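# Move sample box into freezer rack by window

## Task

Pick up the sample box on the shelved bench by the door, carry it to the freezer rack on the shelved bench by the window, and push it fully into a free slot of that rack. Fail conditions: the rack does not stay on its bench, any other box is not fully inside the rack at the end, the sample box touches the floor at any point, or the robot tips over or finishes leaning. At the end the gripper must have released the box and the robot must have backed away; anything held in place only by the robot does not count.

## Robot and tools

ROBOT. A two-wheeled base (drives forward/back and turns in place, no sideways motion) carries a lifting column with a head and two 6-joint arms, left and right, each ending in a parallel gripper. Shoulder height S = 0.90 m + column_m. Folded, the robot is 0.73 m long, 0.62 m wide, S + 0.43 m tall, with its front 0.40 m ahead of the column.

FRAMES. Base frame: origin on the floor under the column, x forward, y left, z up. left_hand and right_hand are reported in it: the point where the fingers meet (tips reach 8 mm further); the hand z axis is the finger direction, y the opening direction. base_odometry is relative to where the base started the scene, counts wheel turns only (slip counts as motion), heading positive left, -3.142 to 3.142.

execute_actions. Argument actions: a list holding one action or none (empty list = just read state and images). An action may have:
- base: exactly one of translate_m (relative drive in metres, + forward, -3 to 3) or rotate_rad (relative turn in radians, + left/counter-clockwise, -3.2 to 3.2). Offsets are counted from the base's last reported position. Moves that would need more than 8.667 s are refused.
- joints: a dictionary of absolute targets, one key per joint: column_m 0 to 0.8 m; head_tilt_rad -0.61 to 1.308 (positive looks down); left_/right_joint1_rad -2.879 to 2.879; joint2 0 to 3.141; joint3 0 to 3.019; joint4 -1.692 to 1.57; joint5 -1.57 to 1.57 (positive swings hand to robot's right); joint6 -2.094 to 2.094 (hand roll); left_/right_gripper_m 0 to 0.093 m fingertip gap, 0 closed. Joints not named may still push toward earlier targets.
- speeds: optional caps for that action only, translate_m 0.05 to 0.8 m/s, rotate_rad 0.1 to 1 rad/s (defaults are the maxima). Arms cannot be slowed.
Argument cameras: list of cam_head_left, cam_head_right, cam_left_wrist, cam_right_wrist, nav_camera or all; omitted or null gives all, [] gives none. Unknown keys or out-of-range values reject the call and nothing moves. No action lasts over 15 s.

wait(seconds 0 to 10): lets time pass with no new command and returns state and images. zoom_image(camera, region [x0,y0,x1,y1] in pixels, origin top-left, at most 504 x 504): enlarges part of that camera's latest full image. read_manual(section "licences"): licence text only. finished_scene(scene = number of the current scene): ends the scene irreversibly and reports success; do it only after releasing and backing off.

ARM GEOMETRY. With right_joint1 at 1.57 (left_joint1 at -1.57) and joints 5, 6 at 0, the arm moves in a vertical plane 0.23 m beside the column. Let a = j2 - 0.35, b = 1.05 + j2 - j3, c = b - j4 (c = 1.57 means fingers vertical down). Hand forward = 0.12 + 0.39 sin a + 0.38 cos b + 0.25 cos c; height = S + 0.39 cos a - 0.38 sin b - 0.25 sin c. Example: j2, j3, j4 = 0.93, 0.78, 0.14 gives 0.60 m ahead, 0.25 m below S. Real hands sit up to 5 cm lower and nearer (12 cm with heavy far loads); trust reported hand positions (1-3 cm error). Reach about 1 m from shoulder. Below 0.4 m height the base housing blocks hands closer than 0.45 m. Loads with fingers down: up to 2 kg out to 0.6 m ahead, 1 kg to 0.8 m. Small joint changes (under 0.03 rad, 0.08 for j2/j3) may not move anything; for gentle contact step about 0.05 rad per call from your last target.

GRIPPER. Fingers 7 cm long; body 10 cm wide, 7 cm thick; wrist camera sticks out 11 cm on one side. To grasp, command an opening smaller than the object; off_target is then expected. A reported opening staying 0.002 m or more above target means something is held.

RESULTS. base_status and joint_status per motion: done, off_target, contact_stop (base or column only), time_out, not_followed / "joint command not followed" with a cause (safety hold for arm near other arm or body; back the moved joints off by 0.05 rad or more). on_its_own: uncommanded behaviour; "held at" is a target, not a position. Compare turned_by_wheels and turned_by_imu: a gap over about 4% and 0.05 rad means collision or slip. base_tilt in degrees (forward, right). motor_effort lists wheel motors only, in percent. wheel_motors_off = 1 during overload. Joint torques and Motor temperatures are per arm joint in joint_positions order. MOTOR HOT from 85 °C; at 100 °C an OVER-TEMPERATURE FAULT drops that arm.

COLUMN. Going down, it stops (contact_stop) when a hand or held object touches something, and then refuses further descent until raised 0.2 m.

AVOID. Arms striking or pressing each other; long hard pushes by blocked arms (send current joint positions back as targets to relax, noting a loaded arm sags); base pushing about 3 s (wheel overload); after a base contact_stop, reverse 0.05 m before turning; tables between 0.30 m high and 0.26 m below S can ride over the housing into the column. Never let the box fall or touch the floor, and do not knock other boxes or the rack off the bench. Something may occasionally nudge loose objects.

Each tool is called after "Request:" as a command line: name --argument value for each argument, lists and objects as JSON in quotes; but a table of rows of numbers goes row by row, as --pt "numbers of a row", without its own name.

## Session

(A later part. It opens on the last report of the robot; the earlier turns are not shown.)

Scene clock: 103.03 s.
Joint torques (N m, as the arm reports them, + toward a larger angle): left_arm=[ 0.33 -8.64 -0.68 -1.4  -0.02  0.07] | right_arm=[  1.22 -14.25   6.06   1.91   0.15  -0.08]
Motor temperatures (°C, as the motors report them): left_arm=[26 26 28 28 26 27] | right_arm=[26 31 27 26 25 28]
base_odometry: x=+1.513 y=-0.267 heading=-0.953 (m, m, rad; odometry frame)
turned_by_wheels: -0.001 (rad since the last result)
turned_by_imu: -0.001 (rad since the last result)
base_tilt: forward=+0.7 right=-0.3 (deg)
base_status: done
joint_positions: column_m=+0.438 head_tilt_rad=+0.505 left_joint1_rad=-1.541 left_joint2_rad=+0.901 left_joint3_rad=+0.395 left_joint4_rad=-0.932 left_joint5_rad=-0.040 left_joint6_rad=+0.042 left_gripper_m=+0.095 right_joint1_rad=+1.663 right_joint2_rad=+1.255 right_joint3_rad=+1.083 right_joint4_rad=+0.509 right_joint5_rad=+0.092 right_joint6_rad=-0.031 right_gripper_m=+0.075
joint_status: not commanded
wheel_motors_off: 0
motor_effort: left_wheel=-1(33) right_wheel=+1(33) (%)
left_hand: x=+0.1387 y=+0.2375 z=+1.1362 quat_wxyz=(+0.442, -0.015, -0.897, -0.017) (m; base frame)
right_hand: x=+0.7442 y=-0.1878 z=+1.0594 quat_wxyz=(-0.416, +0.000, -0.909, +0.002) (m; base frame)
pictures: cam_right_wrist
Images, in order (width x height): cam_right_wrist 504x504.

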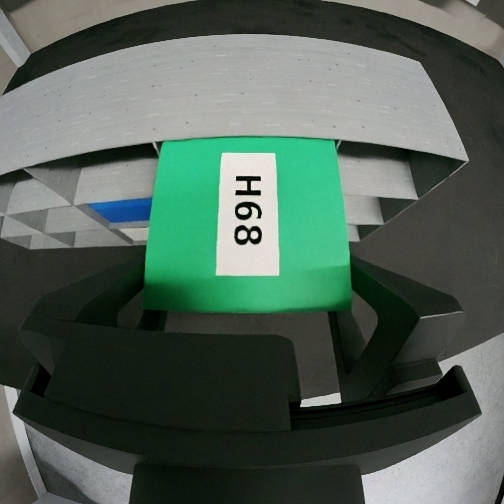

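Request:
execute_actions --actions '[{"base": {"translate_m": 0.032}, "speeds": {"translate_m": 0.05}}]' --cameras '["cam_right_wrist", "cam_head_left"]'

Scene clock: 104.93 s.
Joint torques (N m, as the arm reports them, + toward a larger angle): left_arm=[ 0.4  -8.66 -0.77 -1.44  0.    0.07] | right_arm=[  1.17 -13.57   6.14   1.93   0.15  -0.08]
Motor temperatures (°C, as the motors report them): left_arm=[26 26 28 28 26 27] | right_arm=[26 31 27 26 25 28]
base_odometry: x=+1.532 y=-0.293 heading=-0.954 (m, m, rad; odometry frame)
turned_by_wheels: -0.001 (rad since the last result)
turned_by_imu: -0.002 (rad since the last result)
base_tilt: forward=+0.7 right=-0.4 (deg)
base_status: done
joint_positions: column_m=+0.438 head_tilt_rad=+0.505 left_joint1_rad=-1.541 left_joint2_rad=+0.901 left_joint3_rad=+0.395 left_joint4_rad=-0.932 left_joint5_rad=-0.040 left_joint6_rad=+0.042 left_gripper_m=+0.095 right_joint1_rad=+1.663 right_joint2_rad=+1.255 right_joint3_rad=+1.083 right_joint4_rad=+0.509 right_joint5_rad=+0.092 right_joint6_rad=-0.031 right_gripper_m=+0.075
joint_status: not commanded
wheel_motors_off: 0
motor_effort: left_wheel=-3(41) right_wheel=+2(37) (%)
left_hand: x=+0.1389 y=+0.2376 z=+1.1361 quat_wxyz=(+0.442, -0.015, -0.897, -0.017) (m; base frame)
right_hand: x=+0.7442 y=-0.1878 z=+1.0594 quat_wxyz=(-0.416, +0.000, -0.909, +0.002) (m; base frame)
pictures: cam_head_left, cam_right_wrist
Images, in order (width x height): cam_head_left 504x504, cam_right_wrist 504x504.

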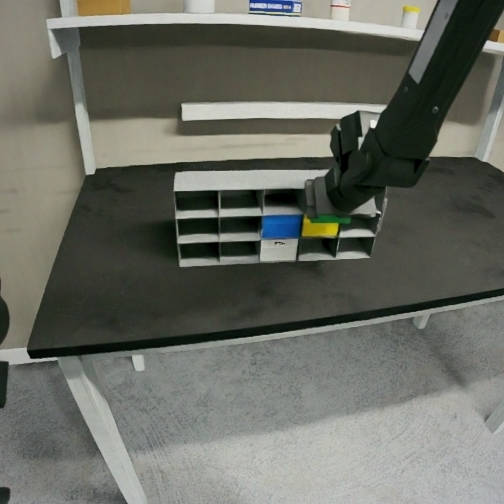

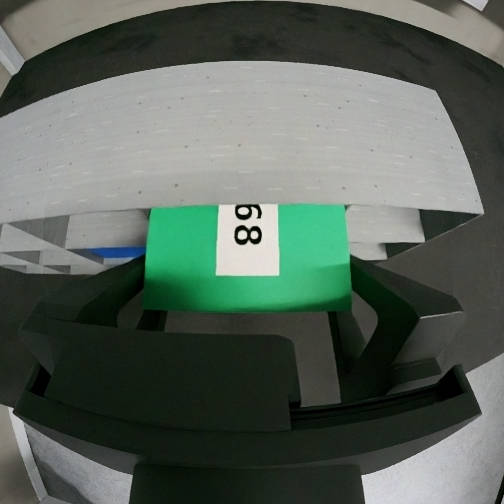

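Request:
execute_actions --actions '[{"joints": {"right_gripper_m": 0.093}}]' --cameras '["cam_right_wrist"]'

Request:
execute_actions --actions '[{"base": {"translate_m": -0.055}, "speeds": {"translate_m": 0.08}}]' --cameras '["cam_right_wrist", "cam_head_left"]'

Scene clock: 106.20 s.
Joint torques (N m, as the arm reports them, + toward a larger angle): left_arm=[ 0.26 -8.44 -0.79 -1.5   0.    0.06] | right_arm=[  1.17 -14.26   6.3    1.89   0.15  -0.08]
Motor temperatures (°C, as the motors report them): left_arm=[26 26 28 28 26 27] | right_arm=[26 31 27 26 25 28]
base_odometry: x=+1.532 y=-0.293 heading=-0.954 (m, m, rad; odometry frame)
turned_by_wheels: +0.000 (rad since the last result)
turned_by_imu: +0.000 (rad since the last result)
base_tilt: forward=+0.7 right=-0.4 (deg)
base_status: not commanded
joint_positions: column_m=+0.438 head_tilt_rad=+0.505 left_joint1_rad=-1.541 left_joint2_rad=+0.901 left_joint3_rad=+0.395 left_joint4_rad=-0.932 left_joint5_rad=-0.040 left_joint6_rad=+0.042 left_gripper_m=+0.095 right_joint1_rad=+1.663 right_joint2_rad=+1.255 right_joint3_rad=+1.083 right_joint4_rad=+0.510 right_joint5_rad=+0.092 right_joint6_rad=-0.031 right_gripper_m=+0.093
joint_status: all done
wheel_motors_off: 0
motor_effort: left_wheel=-2(2) right_wheel=+0(2) (%)
left_hand: x=+0.1389 y=+0.2376 z=+1.1361 quat_wxyz=(+0.442, -0.015, -0.897, -0.017) (m; base frame)
right_hand: x=+0.7444 y=-0.1878 z=+1.0596 quat_wxyz=(-0.417, -0.001, -0.909, +0.002) (m; base frame)
pictures: cam_right_wrist
Images, in order (width x height): cam_right_wrist 504x504.

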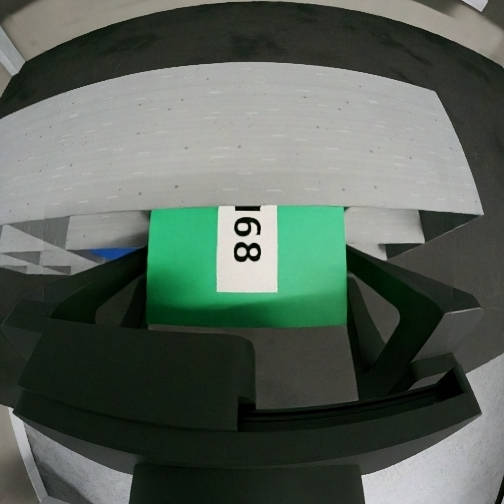

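Scene clock: 107.70 s.
Joint torques (N m, as the arm reports them, + toward a larger angle): left_arm=[ 0.33 -8.06 -0.67 -1.55  0.    0.08] | right_arm=[  1.23 -14.53   6.08   1.84   0.15  -0.09]
Motor temperatures (°C, as the motors report them): left_arm=[26 26 28 28 26 27] | right_arm=[26 31 27 26 25 28]
base_odometry: x=+1.500 y=-0.249 heading=-0.951 (m, m, rad; odometry frame)
turned_by_wheels: +0.003 (rad since the last result)
turned_by_imu: +0.003 (rad since the last result)
base_tilt: forward=+0.6 right=-0.4 (deg)
base_status: done
joint_positions: column_m=+0.438 head_tilt_rad=+0.505 left_joint1_rad=-1.541 left_joint2_rad=+0.901 left_joint3_rad=+0.395 left_joint4_rad=-0.932 left_joint5_rad=-0.040 left_joint6_rad=+0.042 left_gripper_m=+0.095 right_joint1_rad=+1.663 right_joint2_rad=+1.255 right_joint3_rad=+1.083 right_joint4_rad=+0.512 right_joint5_rad=+0.092 right_joint6_rad=-0.031 right_gripper_m=+0.093
joint_status: not commanded
wheel_motors_off: 0
motor_effort: left_wheel=+2(66) right_wheel=-5(40) (%)
left_hand: x=+0.1387 y=+0.2375 z=+1.1362 quat_wxyz=(+0.442, -0.015, -0.897, -0.017) (m; base frame)
right_hand: x=+0.7451 y=-0.1878 z=+1.0601 quat_wxyz=(-0.418, -0.001, -0.908, +0.002) (m; base frame)
pictures: cam_head_left, cam_right_wrist
Images, in order (width x height): cam_head_left 504x504, cam_right_wrist 504x504.

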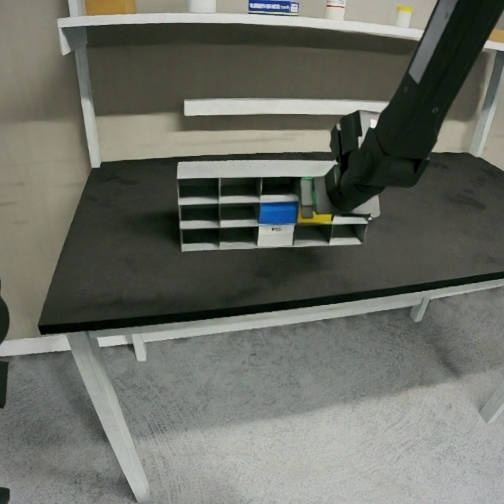

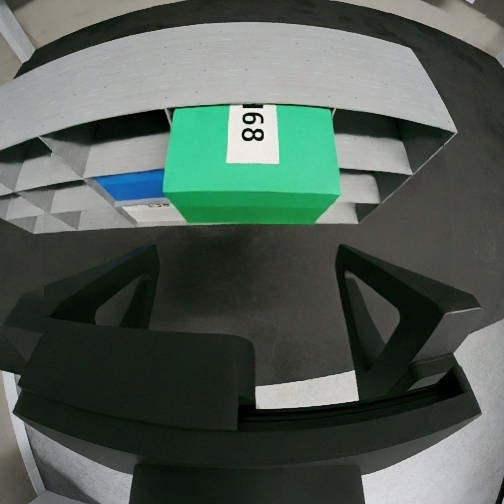

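Request:
execute_actions --actions '[{"joints": {"right_gripper_m": 0.035, "column_m": 0.452}}]' --cameras '["cam_right_wrist"]'

Request:
execute_actions --actions '[{"base": {"translate_m": 0.03}, "speeds": {"translate_m": 0.05}}]' --cameras '["cam_right_wrist", "cam_head_left"]'

Scene clock: 110.97 s.
Joint torques (N m, as the arm reports them, + toward a larger angle): left_arm=[ 0.35 -8.52 -0.69 -1.53 -0.02  0.07] | right_arm=[  1.12 -14.2    6.03   1.9    0.15  -0.08]
Motor temperatures (°C, as the motors report them): left_arm=[26 26 28 28 26 27] | right_arm=[26 31 27 26 25 28]
base_odometry: x=+1.500 y=-0.249 heading=-0.951 (m, m, rad; odometry frame)
turned_by_wheels: +0.000 (rad since the last result)
turned_by_imu: -0.001 (rad since the last result)
base_tilt: forward=+0.6 right=-0.4 (deg)
base_status: not commanded
joint_positions: column_m=+0.452 head_tilt_rad=+0.505 left_joint1_rad=-1.541 left_joint2_rad=+0.901 left_joint3_rad=+0.395 left_joint4_rad=-0.932 left_joint5_rad=-0.040 left_joint6_rad=+0.042 left_gripper_m=+0.095 right_joint1_rad=+1.663 right_joint2_rad=+1.255 right_joint3_rad=+1.083 right_joint4_rad=+0.513 right_joint5_rad=+0.092 right_joint6_rad=-0.031 right_gripper_m=+0.035
joint_status: all done
wheel_motors_off: 0
motor_effort: left_wheel=+4(3) right_wheel=-6(4) (%)
left_hand: x=+0.1387 y=+0.2375 z=+1.1497 quat_wxyz=(+0.442, -0.015, -0.897, -0.017) (m; base frame)
right_hand: x=+0.7453 y=-0.1878 z=+1.0739 quat_wxyz=(-0.419, -0.001, -0.908, +0.002) (m; base frame)
pictures: cam_right_wrist
Images, in order (width x height): cam_right_wrist 504x504.

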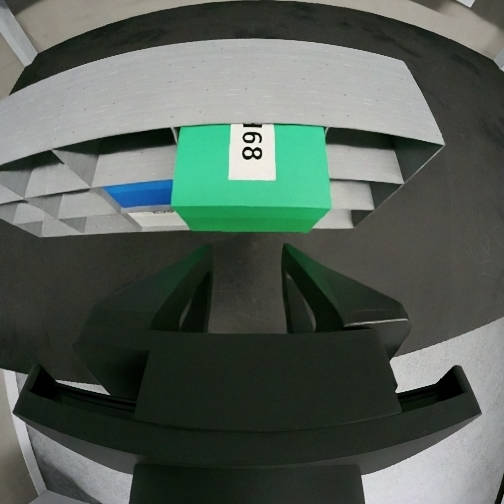

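Scene clock: 112.43 s.
Joint torques (N m, as the arm reports them, + toward a larger angle): left_arm=[ 0.65 -8.35 -0.63 -1.56 -0.01  0.08] | right_arm=[  1.14 -13.91   6.19   1.8    0.15  -0.09]
Motor temperatures (°C, as the motors report them): left_arm=[26 26 28 28 26 27] | right_arm=[26 31 27 26 25 28]
base_odometry: x=+1.517 y=-0.273 heading=-0.952 (m, m, rad; odometry frame)
turned_by_wheels: -0.001 (rad since the last result)
turned_by_imu: -0.001 (rad since the last result)
base_tilt: forward=+0.7 right=-0.4 (deg)
base_status: done
joint_positions: column_m=+0.452 head_tilt_rad=+0.505 left_joint1_rad=-1.541 left_joint2_rad=+0.901 left_joint3_rad=+0.395 left_joint4_rad=-0.932 left_joint5_rad=-0.040 left_joint6_rad=+0.042 left_gripper_m=+0.095 right_joint1_rad=+1.663 right_joint2_rad=+1.255 right_joint3_rad=+1.084 right_joint4_rad=+0.513 right_joint5_rad=+0.092 right_joint6_rad=-0.031 right_gripper_m=+0.035
joint_status: not commanded
wheel_motors_off: 0
motor_effort: left_wheel=-1(39) right_wheel=+1(30) (%)
left_hand: x=+0.1387 y=+0.2375 z=+1.1497 quat_wxyz=(+0.442, -0.015, -0.897, -0.017) (m; base frame)
right_hand: x=+0.7459 y=-0.1878 z=+1.0743 quat_wxyz=(-0.419, -0.001, -0.908, +0.002) (m; base frame)
pictures: cam_head_left, cam_right_wrist
Images, in order (width x height): cam_head_left 504x504, cam_right_wrist 504x504.

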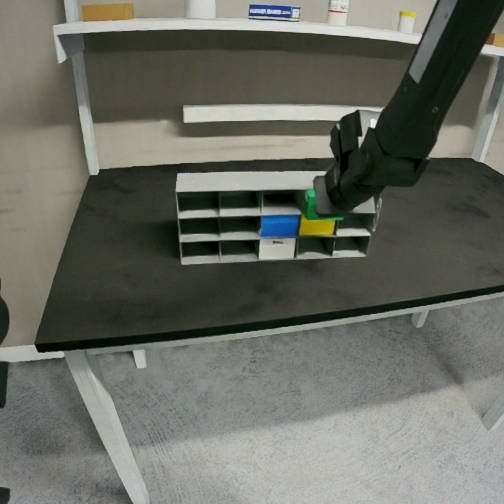

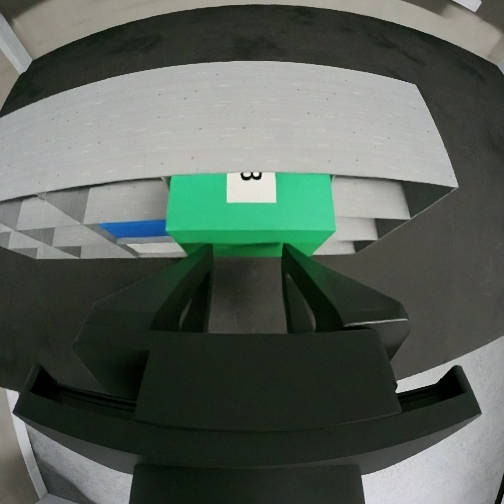

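Request:
execute_actions --actions '[{"base": {"translate_m": 0.027}, "speeds": {"translate_m": 0.05}}]' --cameras '["cam_right_wrist", "cam_head_left"]'

Scene clock: 114.10 s.
Joint torques (N m, as the arm reports them, + toward a larger angle): left_arm=[ 0.36 -8.34 -0.64 -1.51 -0.02  0.09] | right_arm=[  1.17 -14.17   6.18   1.84   0.15  -0.08]
Motor temperatures (°C, as the motors report them): left_arm=[26 26 28 28 26 27] | right_arm=[26 31 27 26 25 28]
base_odometry: x=+1.533 y=-0.295 heading=-0.953 (m, m, rad; odometry frame)
turned_by_wheels: -0.001 (rad since the last result)
turned_by_imu: -0.001 (rad since the last result)
base_tilt: forward=+0.7 right=-0.4 (deg)
base_status: done
joint_positions: column_m=+0.452 head_tilt_rad=+0.505 left_joint1_rad=-1.541 left_joint2_rad=+0.901 left_joint3_rad=+0.395 left_joint4_rad=-0.932 left_joint5_rad=-0.040 left_joint6_rad=+0.042 left_gripper_m=+0.095 right_joint1_rad=+1.663 right_joint2_rad=+1.255 right_joint3_rad=+1.085 right_joint4_rad=+0.513 right_joint5_rad=+0.092 right_joint6_rad=-0.031 right_gripper_m=+0.035
joint_status: not commanded
wheel_motors_off: 0
motor_effort: left_wheel=-2(42) right_wheel=+3(31) (%)
left_hand: x=+0.1389 y=+0.2376 z=+1.1496 quat_wxyz=(+0.442, -0.015, -0.897, -0.017) (m; base frame)
right_hand: x=+0.7461 y=-0.1878 z=+1.0744 quat_wxyz=(-0.419, -0.001, -0.908, +0.002) (m; base frame)
pictures: cam_head_left, cam_right_wrist
Images, in order (width x height): cam_head_left 504x504, cam_right_wrist 504x504.

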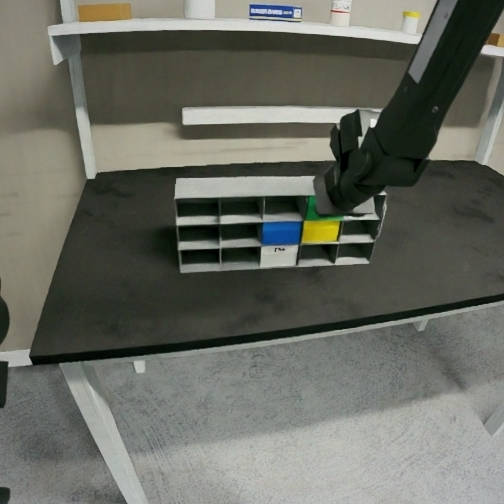

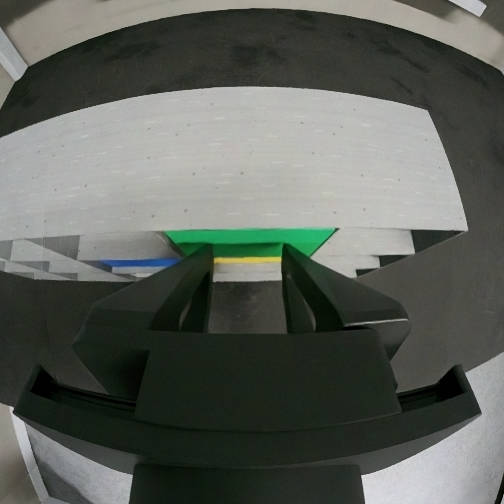

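Request:
execute_actions --actions '[{"joints": {"column_m": 0.437}}]' --cameras '[]'

Request:
execute_actions --actions '[{"base": {"translate_m": 0.007}, "speeds": {"translate_m": 0.05}}]' --cameras '["cam_right_wrist", "cam_head_left"]'

Scene clock: 116.40 s.
Joint torques (N m, as the arm reports them, + toward a larger angle): left_arm=[ 0.38 -8.53 -0.69 -1.47 -0.01  0.08] | right_arm=[  1.19 -14.51   5.91   1.72   0.15  -0.08]
Motor temperatures (°C, as the motors report them): left_arm=[26 26 28 28 26 27] | right_arm=[26 31 27 26 25 28]
base_odometry: x=+1.533 y=-0.295 heading=-0.953 (m, m, rad; odometry frame)
turned_by_wheels: +0.000 (rad since the last result)
turned_by_imu: -0.001 (rad since the last result)
base_tilt: forward=+0.7 right=-0.4 (deg)
base_status: not commanded
joint_positions: column_m=+0.437 head_tilt_rad=+0.505 left_joint1_rad=-1.541 left_joint2_rad=+0.901 left_joint3_rad=+0.395 left_joint4_rad=-0.932 left_joint5_rad=-0.040 left_joint6_rad=+0.042 left_gripper_m=+0.095 right_joint1_rad=+1.663 right_joint2_rad=+1.255 right_joint3_rad=+1.085 right_joint4_rad=+0.513 right_joint5_rad=+0.092 right_joint6_rad=-0.031 right_gripper_m=+0.035
joint_status: all done
wheel_motors_off: 0
motor_effort: left_wheel=-3(4) right_wheel=+3(4) (%)
left_hand: x=+0.1389 y=+0.2376 z=+1.1347 quat_wxyz=(+0.442, -0.015, -0.897, -0.017) (m; base frame)
right_hand: x=+0.7461 y=-0.1878 z=+1.0595 quat_wxyz=(-0.419, -0.001, -0.908, +0.002) (m; base frame)
pictures: none
No camera images: the call's "cameras" was empty. Leave "cameras" out to get every camera's image.

Scene clock: 117.03 s.
Joint torques (N m, as the arm reports them, + toward a larger angle): left_arm=[ 0.46 -8.58 -0.8  -1.58 -0.01  0.07] | right_arm=[  1.18 -14.43   5.95   1.8    0.15  -0.09]
Motor temperatures (°C, as the motors report them): left_arm=[26 26 28 28 26 27] | right_arm=[26 31 27 26 25 28]
base_odometry: x=+1.537 y=-0.301 heading=-0.954 (m, m, rad; odometry frame)
turned_by_wheels: +0.000 (rad since the last result)
turned_by_imu: +0.000 (rad since the last result)
base_tilt: forward=+0.6 right=-0.3 (deg)
base_status: done
joint_positions: column_m=+0.437 head_tilt_rad=+0.505 left_joint1_rad=-1.541 left_joint2_rad=+0.901 left_joint3_rad=+0.397 left_joint4_rad=-0.932 left_joint5_rad=-0.040 left_joint6_rad=+0.042 left_gripper_m=+0.095 right_joint1_rad=+1.663 right_joint2_rad=+1.255 right_joint3_rad=+1.085 right_joint4_rad=+0.514 right_joint5_rad=+0.092 right_joint6_rad=-0.031 right_gripper_m=+0.035
joint_status: not commanded
wheel_motors_off: 0
motor_effort: left_wheel=+0(30) right_wheel=+2(34) (%)
left_hand: x=+0.1395 y=+0.2376 z=+1.1345 quat_wxyz=(+0.441, -0.015, -0.897, -0.017) (m; base frame)
right_hand: x=+0.7462 y=-0.1878 z=+1.0596 quat_wxyz=(-0.419, -0.001, -0.908, +0.002) (m; base frame)
pictures: cam_head_left, cam_right_wrist
Images, in order (width x height): cam_head_left 504x504, cam_right_wrist 504x504.

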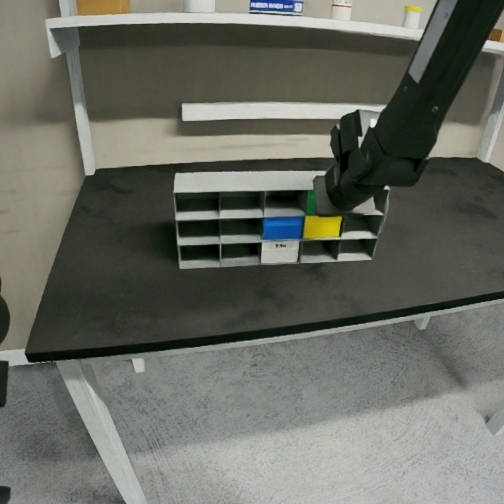

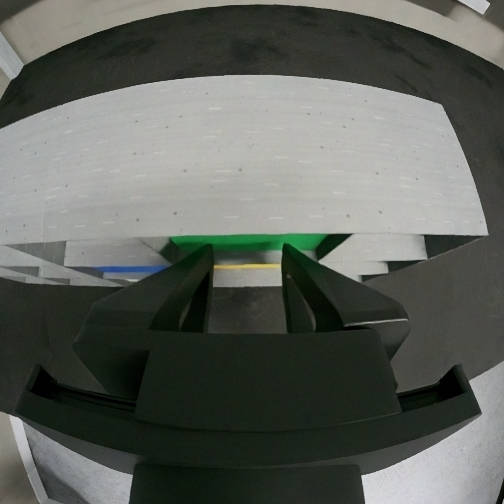

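Request:
execute_actions --actions '[{"base": {"translate_m": 0.005}, "speeds": {"translate_m": 0.05}}]' --cameras '["cam_right_wrist"]'

Scene clock: 118.07 s.
Joint torques (N m, as the arm reports them, + toward a larger angle): left_arm=[ 0.26 -8.28 -0.88 -1.52 -0.01  0.08] | right_arm=[  1.26 -14.16   5.96   1.77   0.15  -0.08]
Motor temperatures (°C, as the motors report them): left_arm=[26 26 28 28 26 27] | right_arm=[26 31 27 26 25 28]
base_odometry: x=+1.540 y=-0.305 heading=-0.954 (m, m, rad; odometry frame)
turned_by_wheels: +0.000 (rad since the last result)
turned_by_imu: -0.001 (rad since the last result)
base_tilt: forward=+0.7 right=-0.3 (deg)
base_status: done
joint_positions: column_m=+0.437 head_tilt_rad=+0.505 left_joint1_rad=-1.541 left_joint2_rad=+0.901 left_joint3_rad=+0.396 left_joint4_rad=-0.932 left_joint5_rad=-0.040 left_joint6_rad=+0.042 left_gripper_m=+0.095 right_joint1_rad=+1.663 right_joint2_rad=+1.256 right_joint3_rad=+1.084 right_joint4_rad=+0.514 right_joint5_rad=+0.092 right_joint6_rad=-0.032 right_gripper_m=+0.035
joint_status: not commanded
wheel_motors_off: 0
motor_effort: left_wheel=-1(43) right_wheel=-1(35) (%)
left_hand: x=+0.1393 y=+0.2376 z=+1.1346 quat_wxyz=(+0.441, -0.015, -0.897, -0.017) (m; base frame)
right_hand: x=+0.7457 y=-0.1879 z=+1.0590 quat_wxyz=(-0.419, -0.001, -0.908, +0.002) (m; base frame)
pictures: cam_right_wrist
Images, in order (width x height): cam_right_wrist 504x504.

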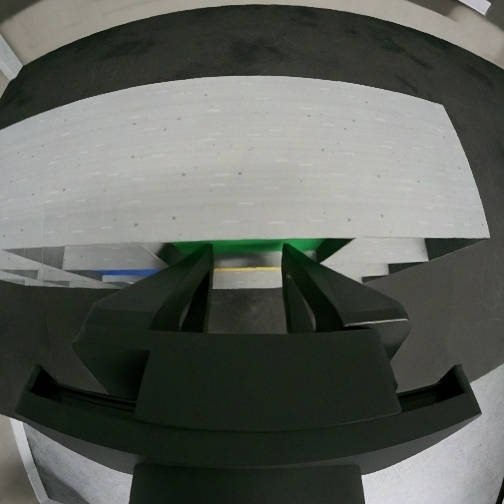

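Request:
execute_actions --actions '[{"base": {"translate_m": -0.45}, "speeds": {"translate_m": 0.4}}]' --cameras '["cam_right_wrist", "cam_head_left"]'

Scene clock: 121.07 s.
Joint torques (N m, as the arm reports them, + toward a larger angle): left_arm=[ 0.55 -8.37 -0.76 -1.44  0.    0.08] | right_arm=[  1.16 -13.84   5.95   1.88   0.14  -0.08]
Motor temperatures (°C, as the motors report them): left_arm=[26 26 28 28 26 27] | right_arm=[26 31 27 26 25 28]
base_odometry: x=+1.280 y=+0.062 heading=-0.956 (m, m, rad; odometry frame)
turned_by_wheels: -0.002 (rad since the last result)
turned_by_imu: -0.001 (rad since the last result)
base_tilt: forward=+0.6 right=-0.4 (deg)
base_status: done
joint_positions: column_m=+0.437 head_tilt_rad=+0.505 left_joint1_rad=-1.541 left_joint2_rad=+0.901 left_joint3_rad=+0.396 left_joint4_rad=-0.932 left_joint5_rad=-0.040 left_joint6_rad=+0.042 left_gripper_m=+0.095 right_joint1_rad=+1.663 right_joint2_rad=+1.256 right_joint3_rad=+1.085 right_joint4_rad=+0.514 right_joint5_rad=+0.092 right_joint6_rad=-0.032 right_gripper_m=+0.035
joint_status: not commanded
wheel_motors_off: 0
motor_effort: left_wheel=-3(46) right_wheel=+4(80) (%)
left_hand: x=+0.1391 y=+0.2376 z=+1.1347 quat_wxyz=(+0.441, -0.015, -0.897, -0.017) (m; base frame)
right_hand: x=+0.7459 y=-0.1879 z=+1.0591 quat_wxyz=(-0.419, -0.001, -0.908, +0.002) (m; base frame)
pictures: cam_head_left, cam_right_wrist
Images, in order (width x height): cam_head_left 504x504, cam_right_wrist 504x504.

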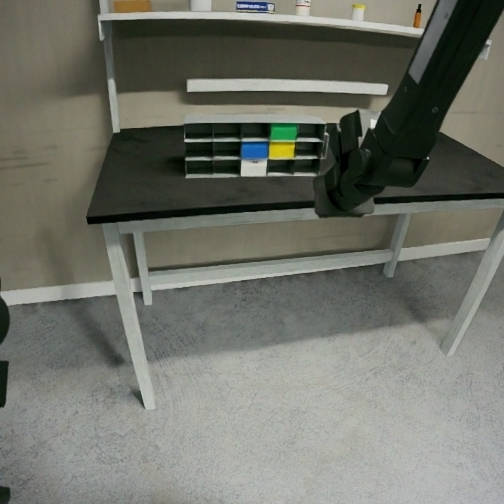

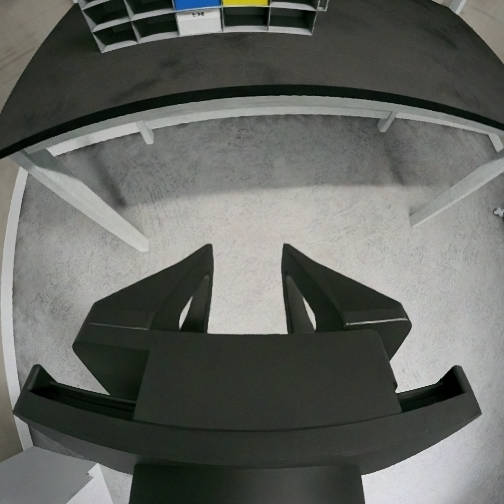

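Request:
zoom_image --camera "cam_head_left" --region '[175, 105, 345, 190]'

Region (175, 105, 345, 190) of cam_head_left's 504x504 image, scaled by 2.965, with more detail than that image has.

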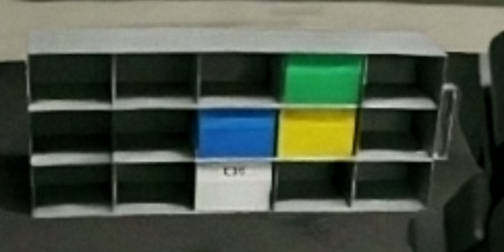

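Request:
finished_scene --scene 1

The scene is finished: the task was done.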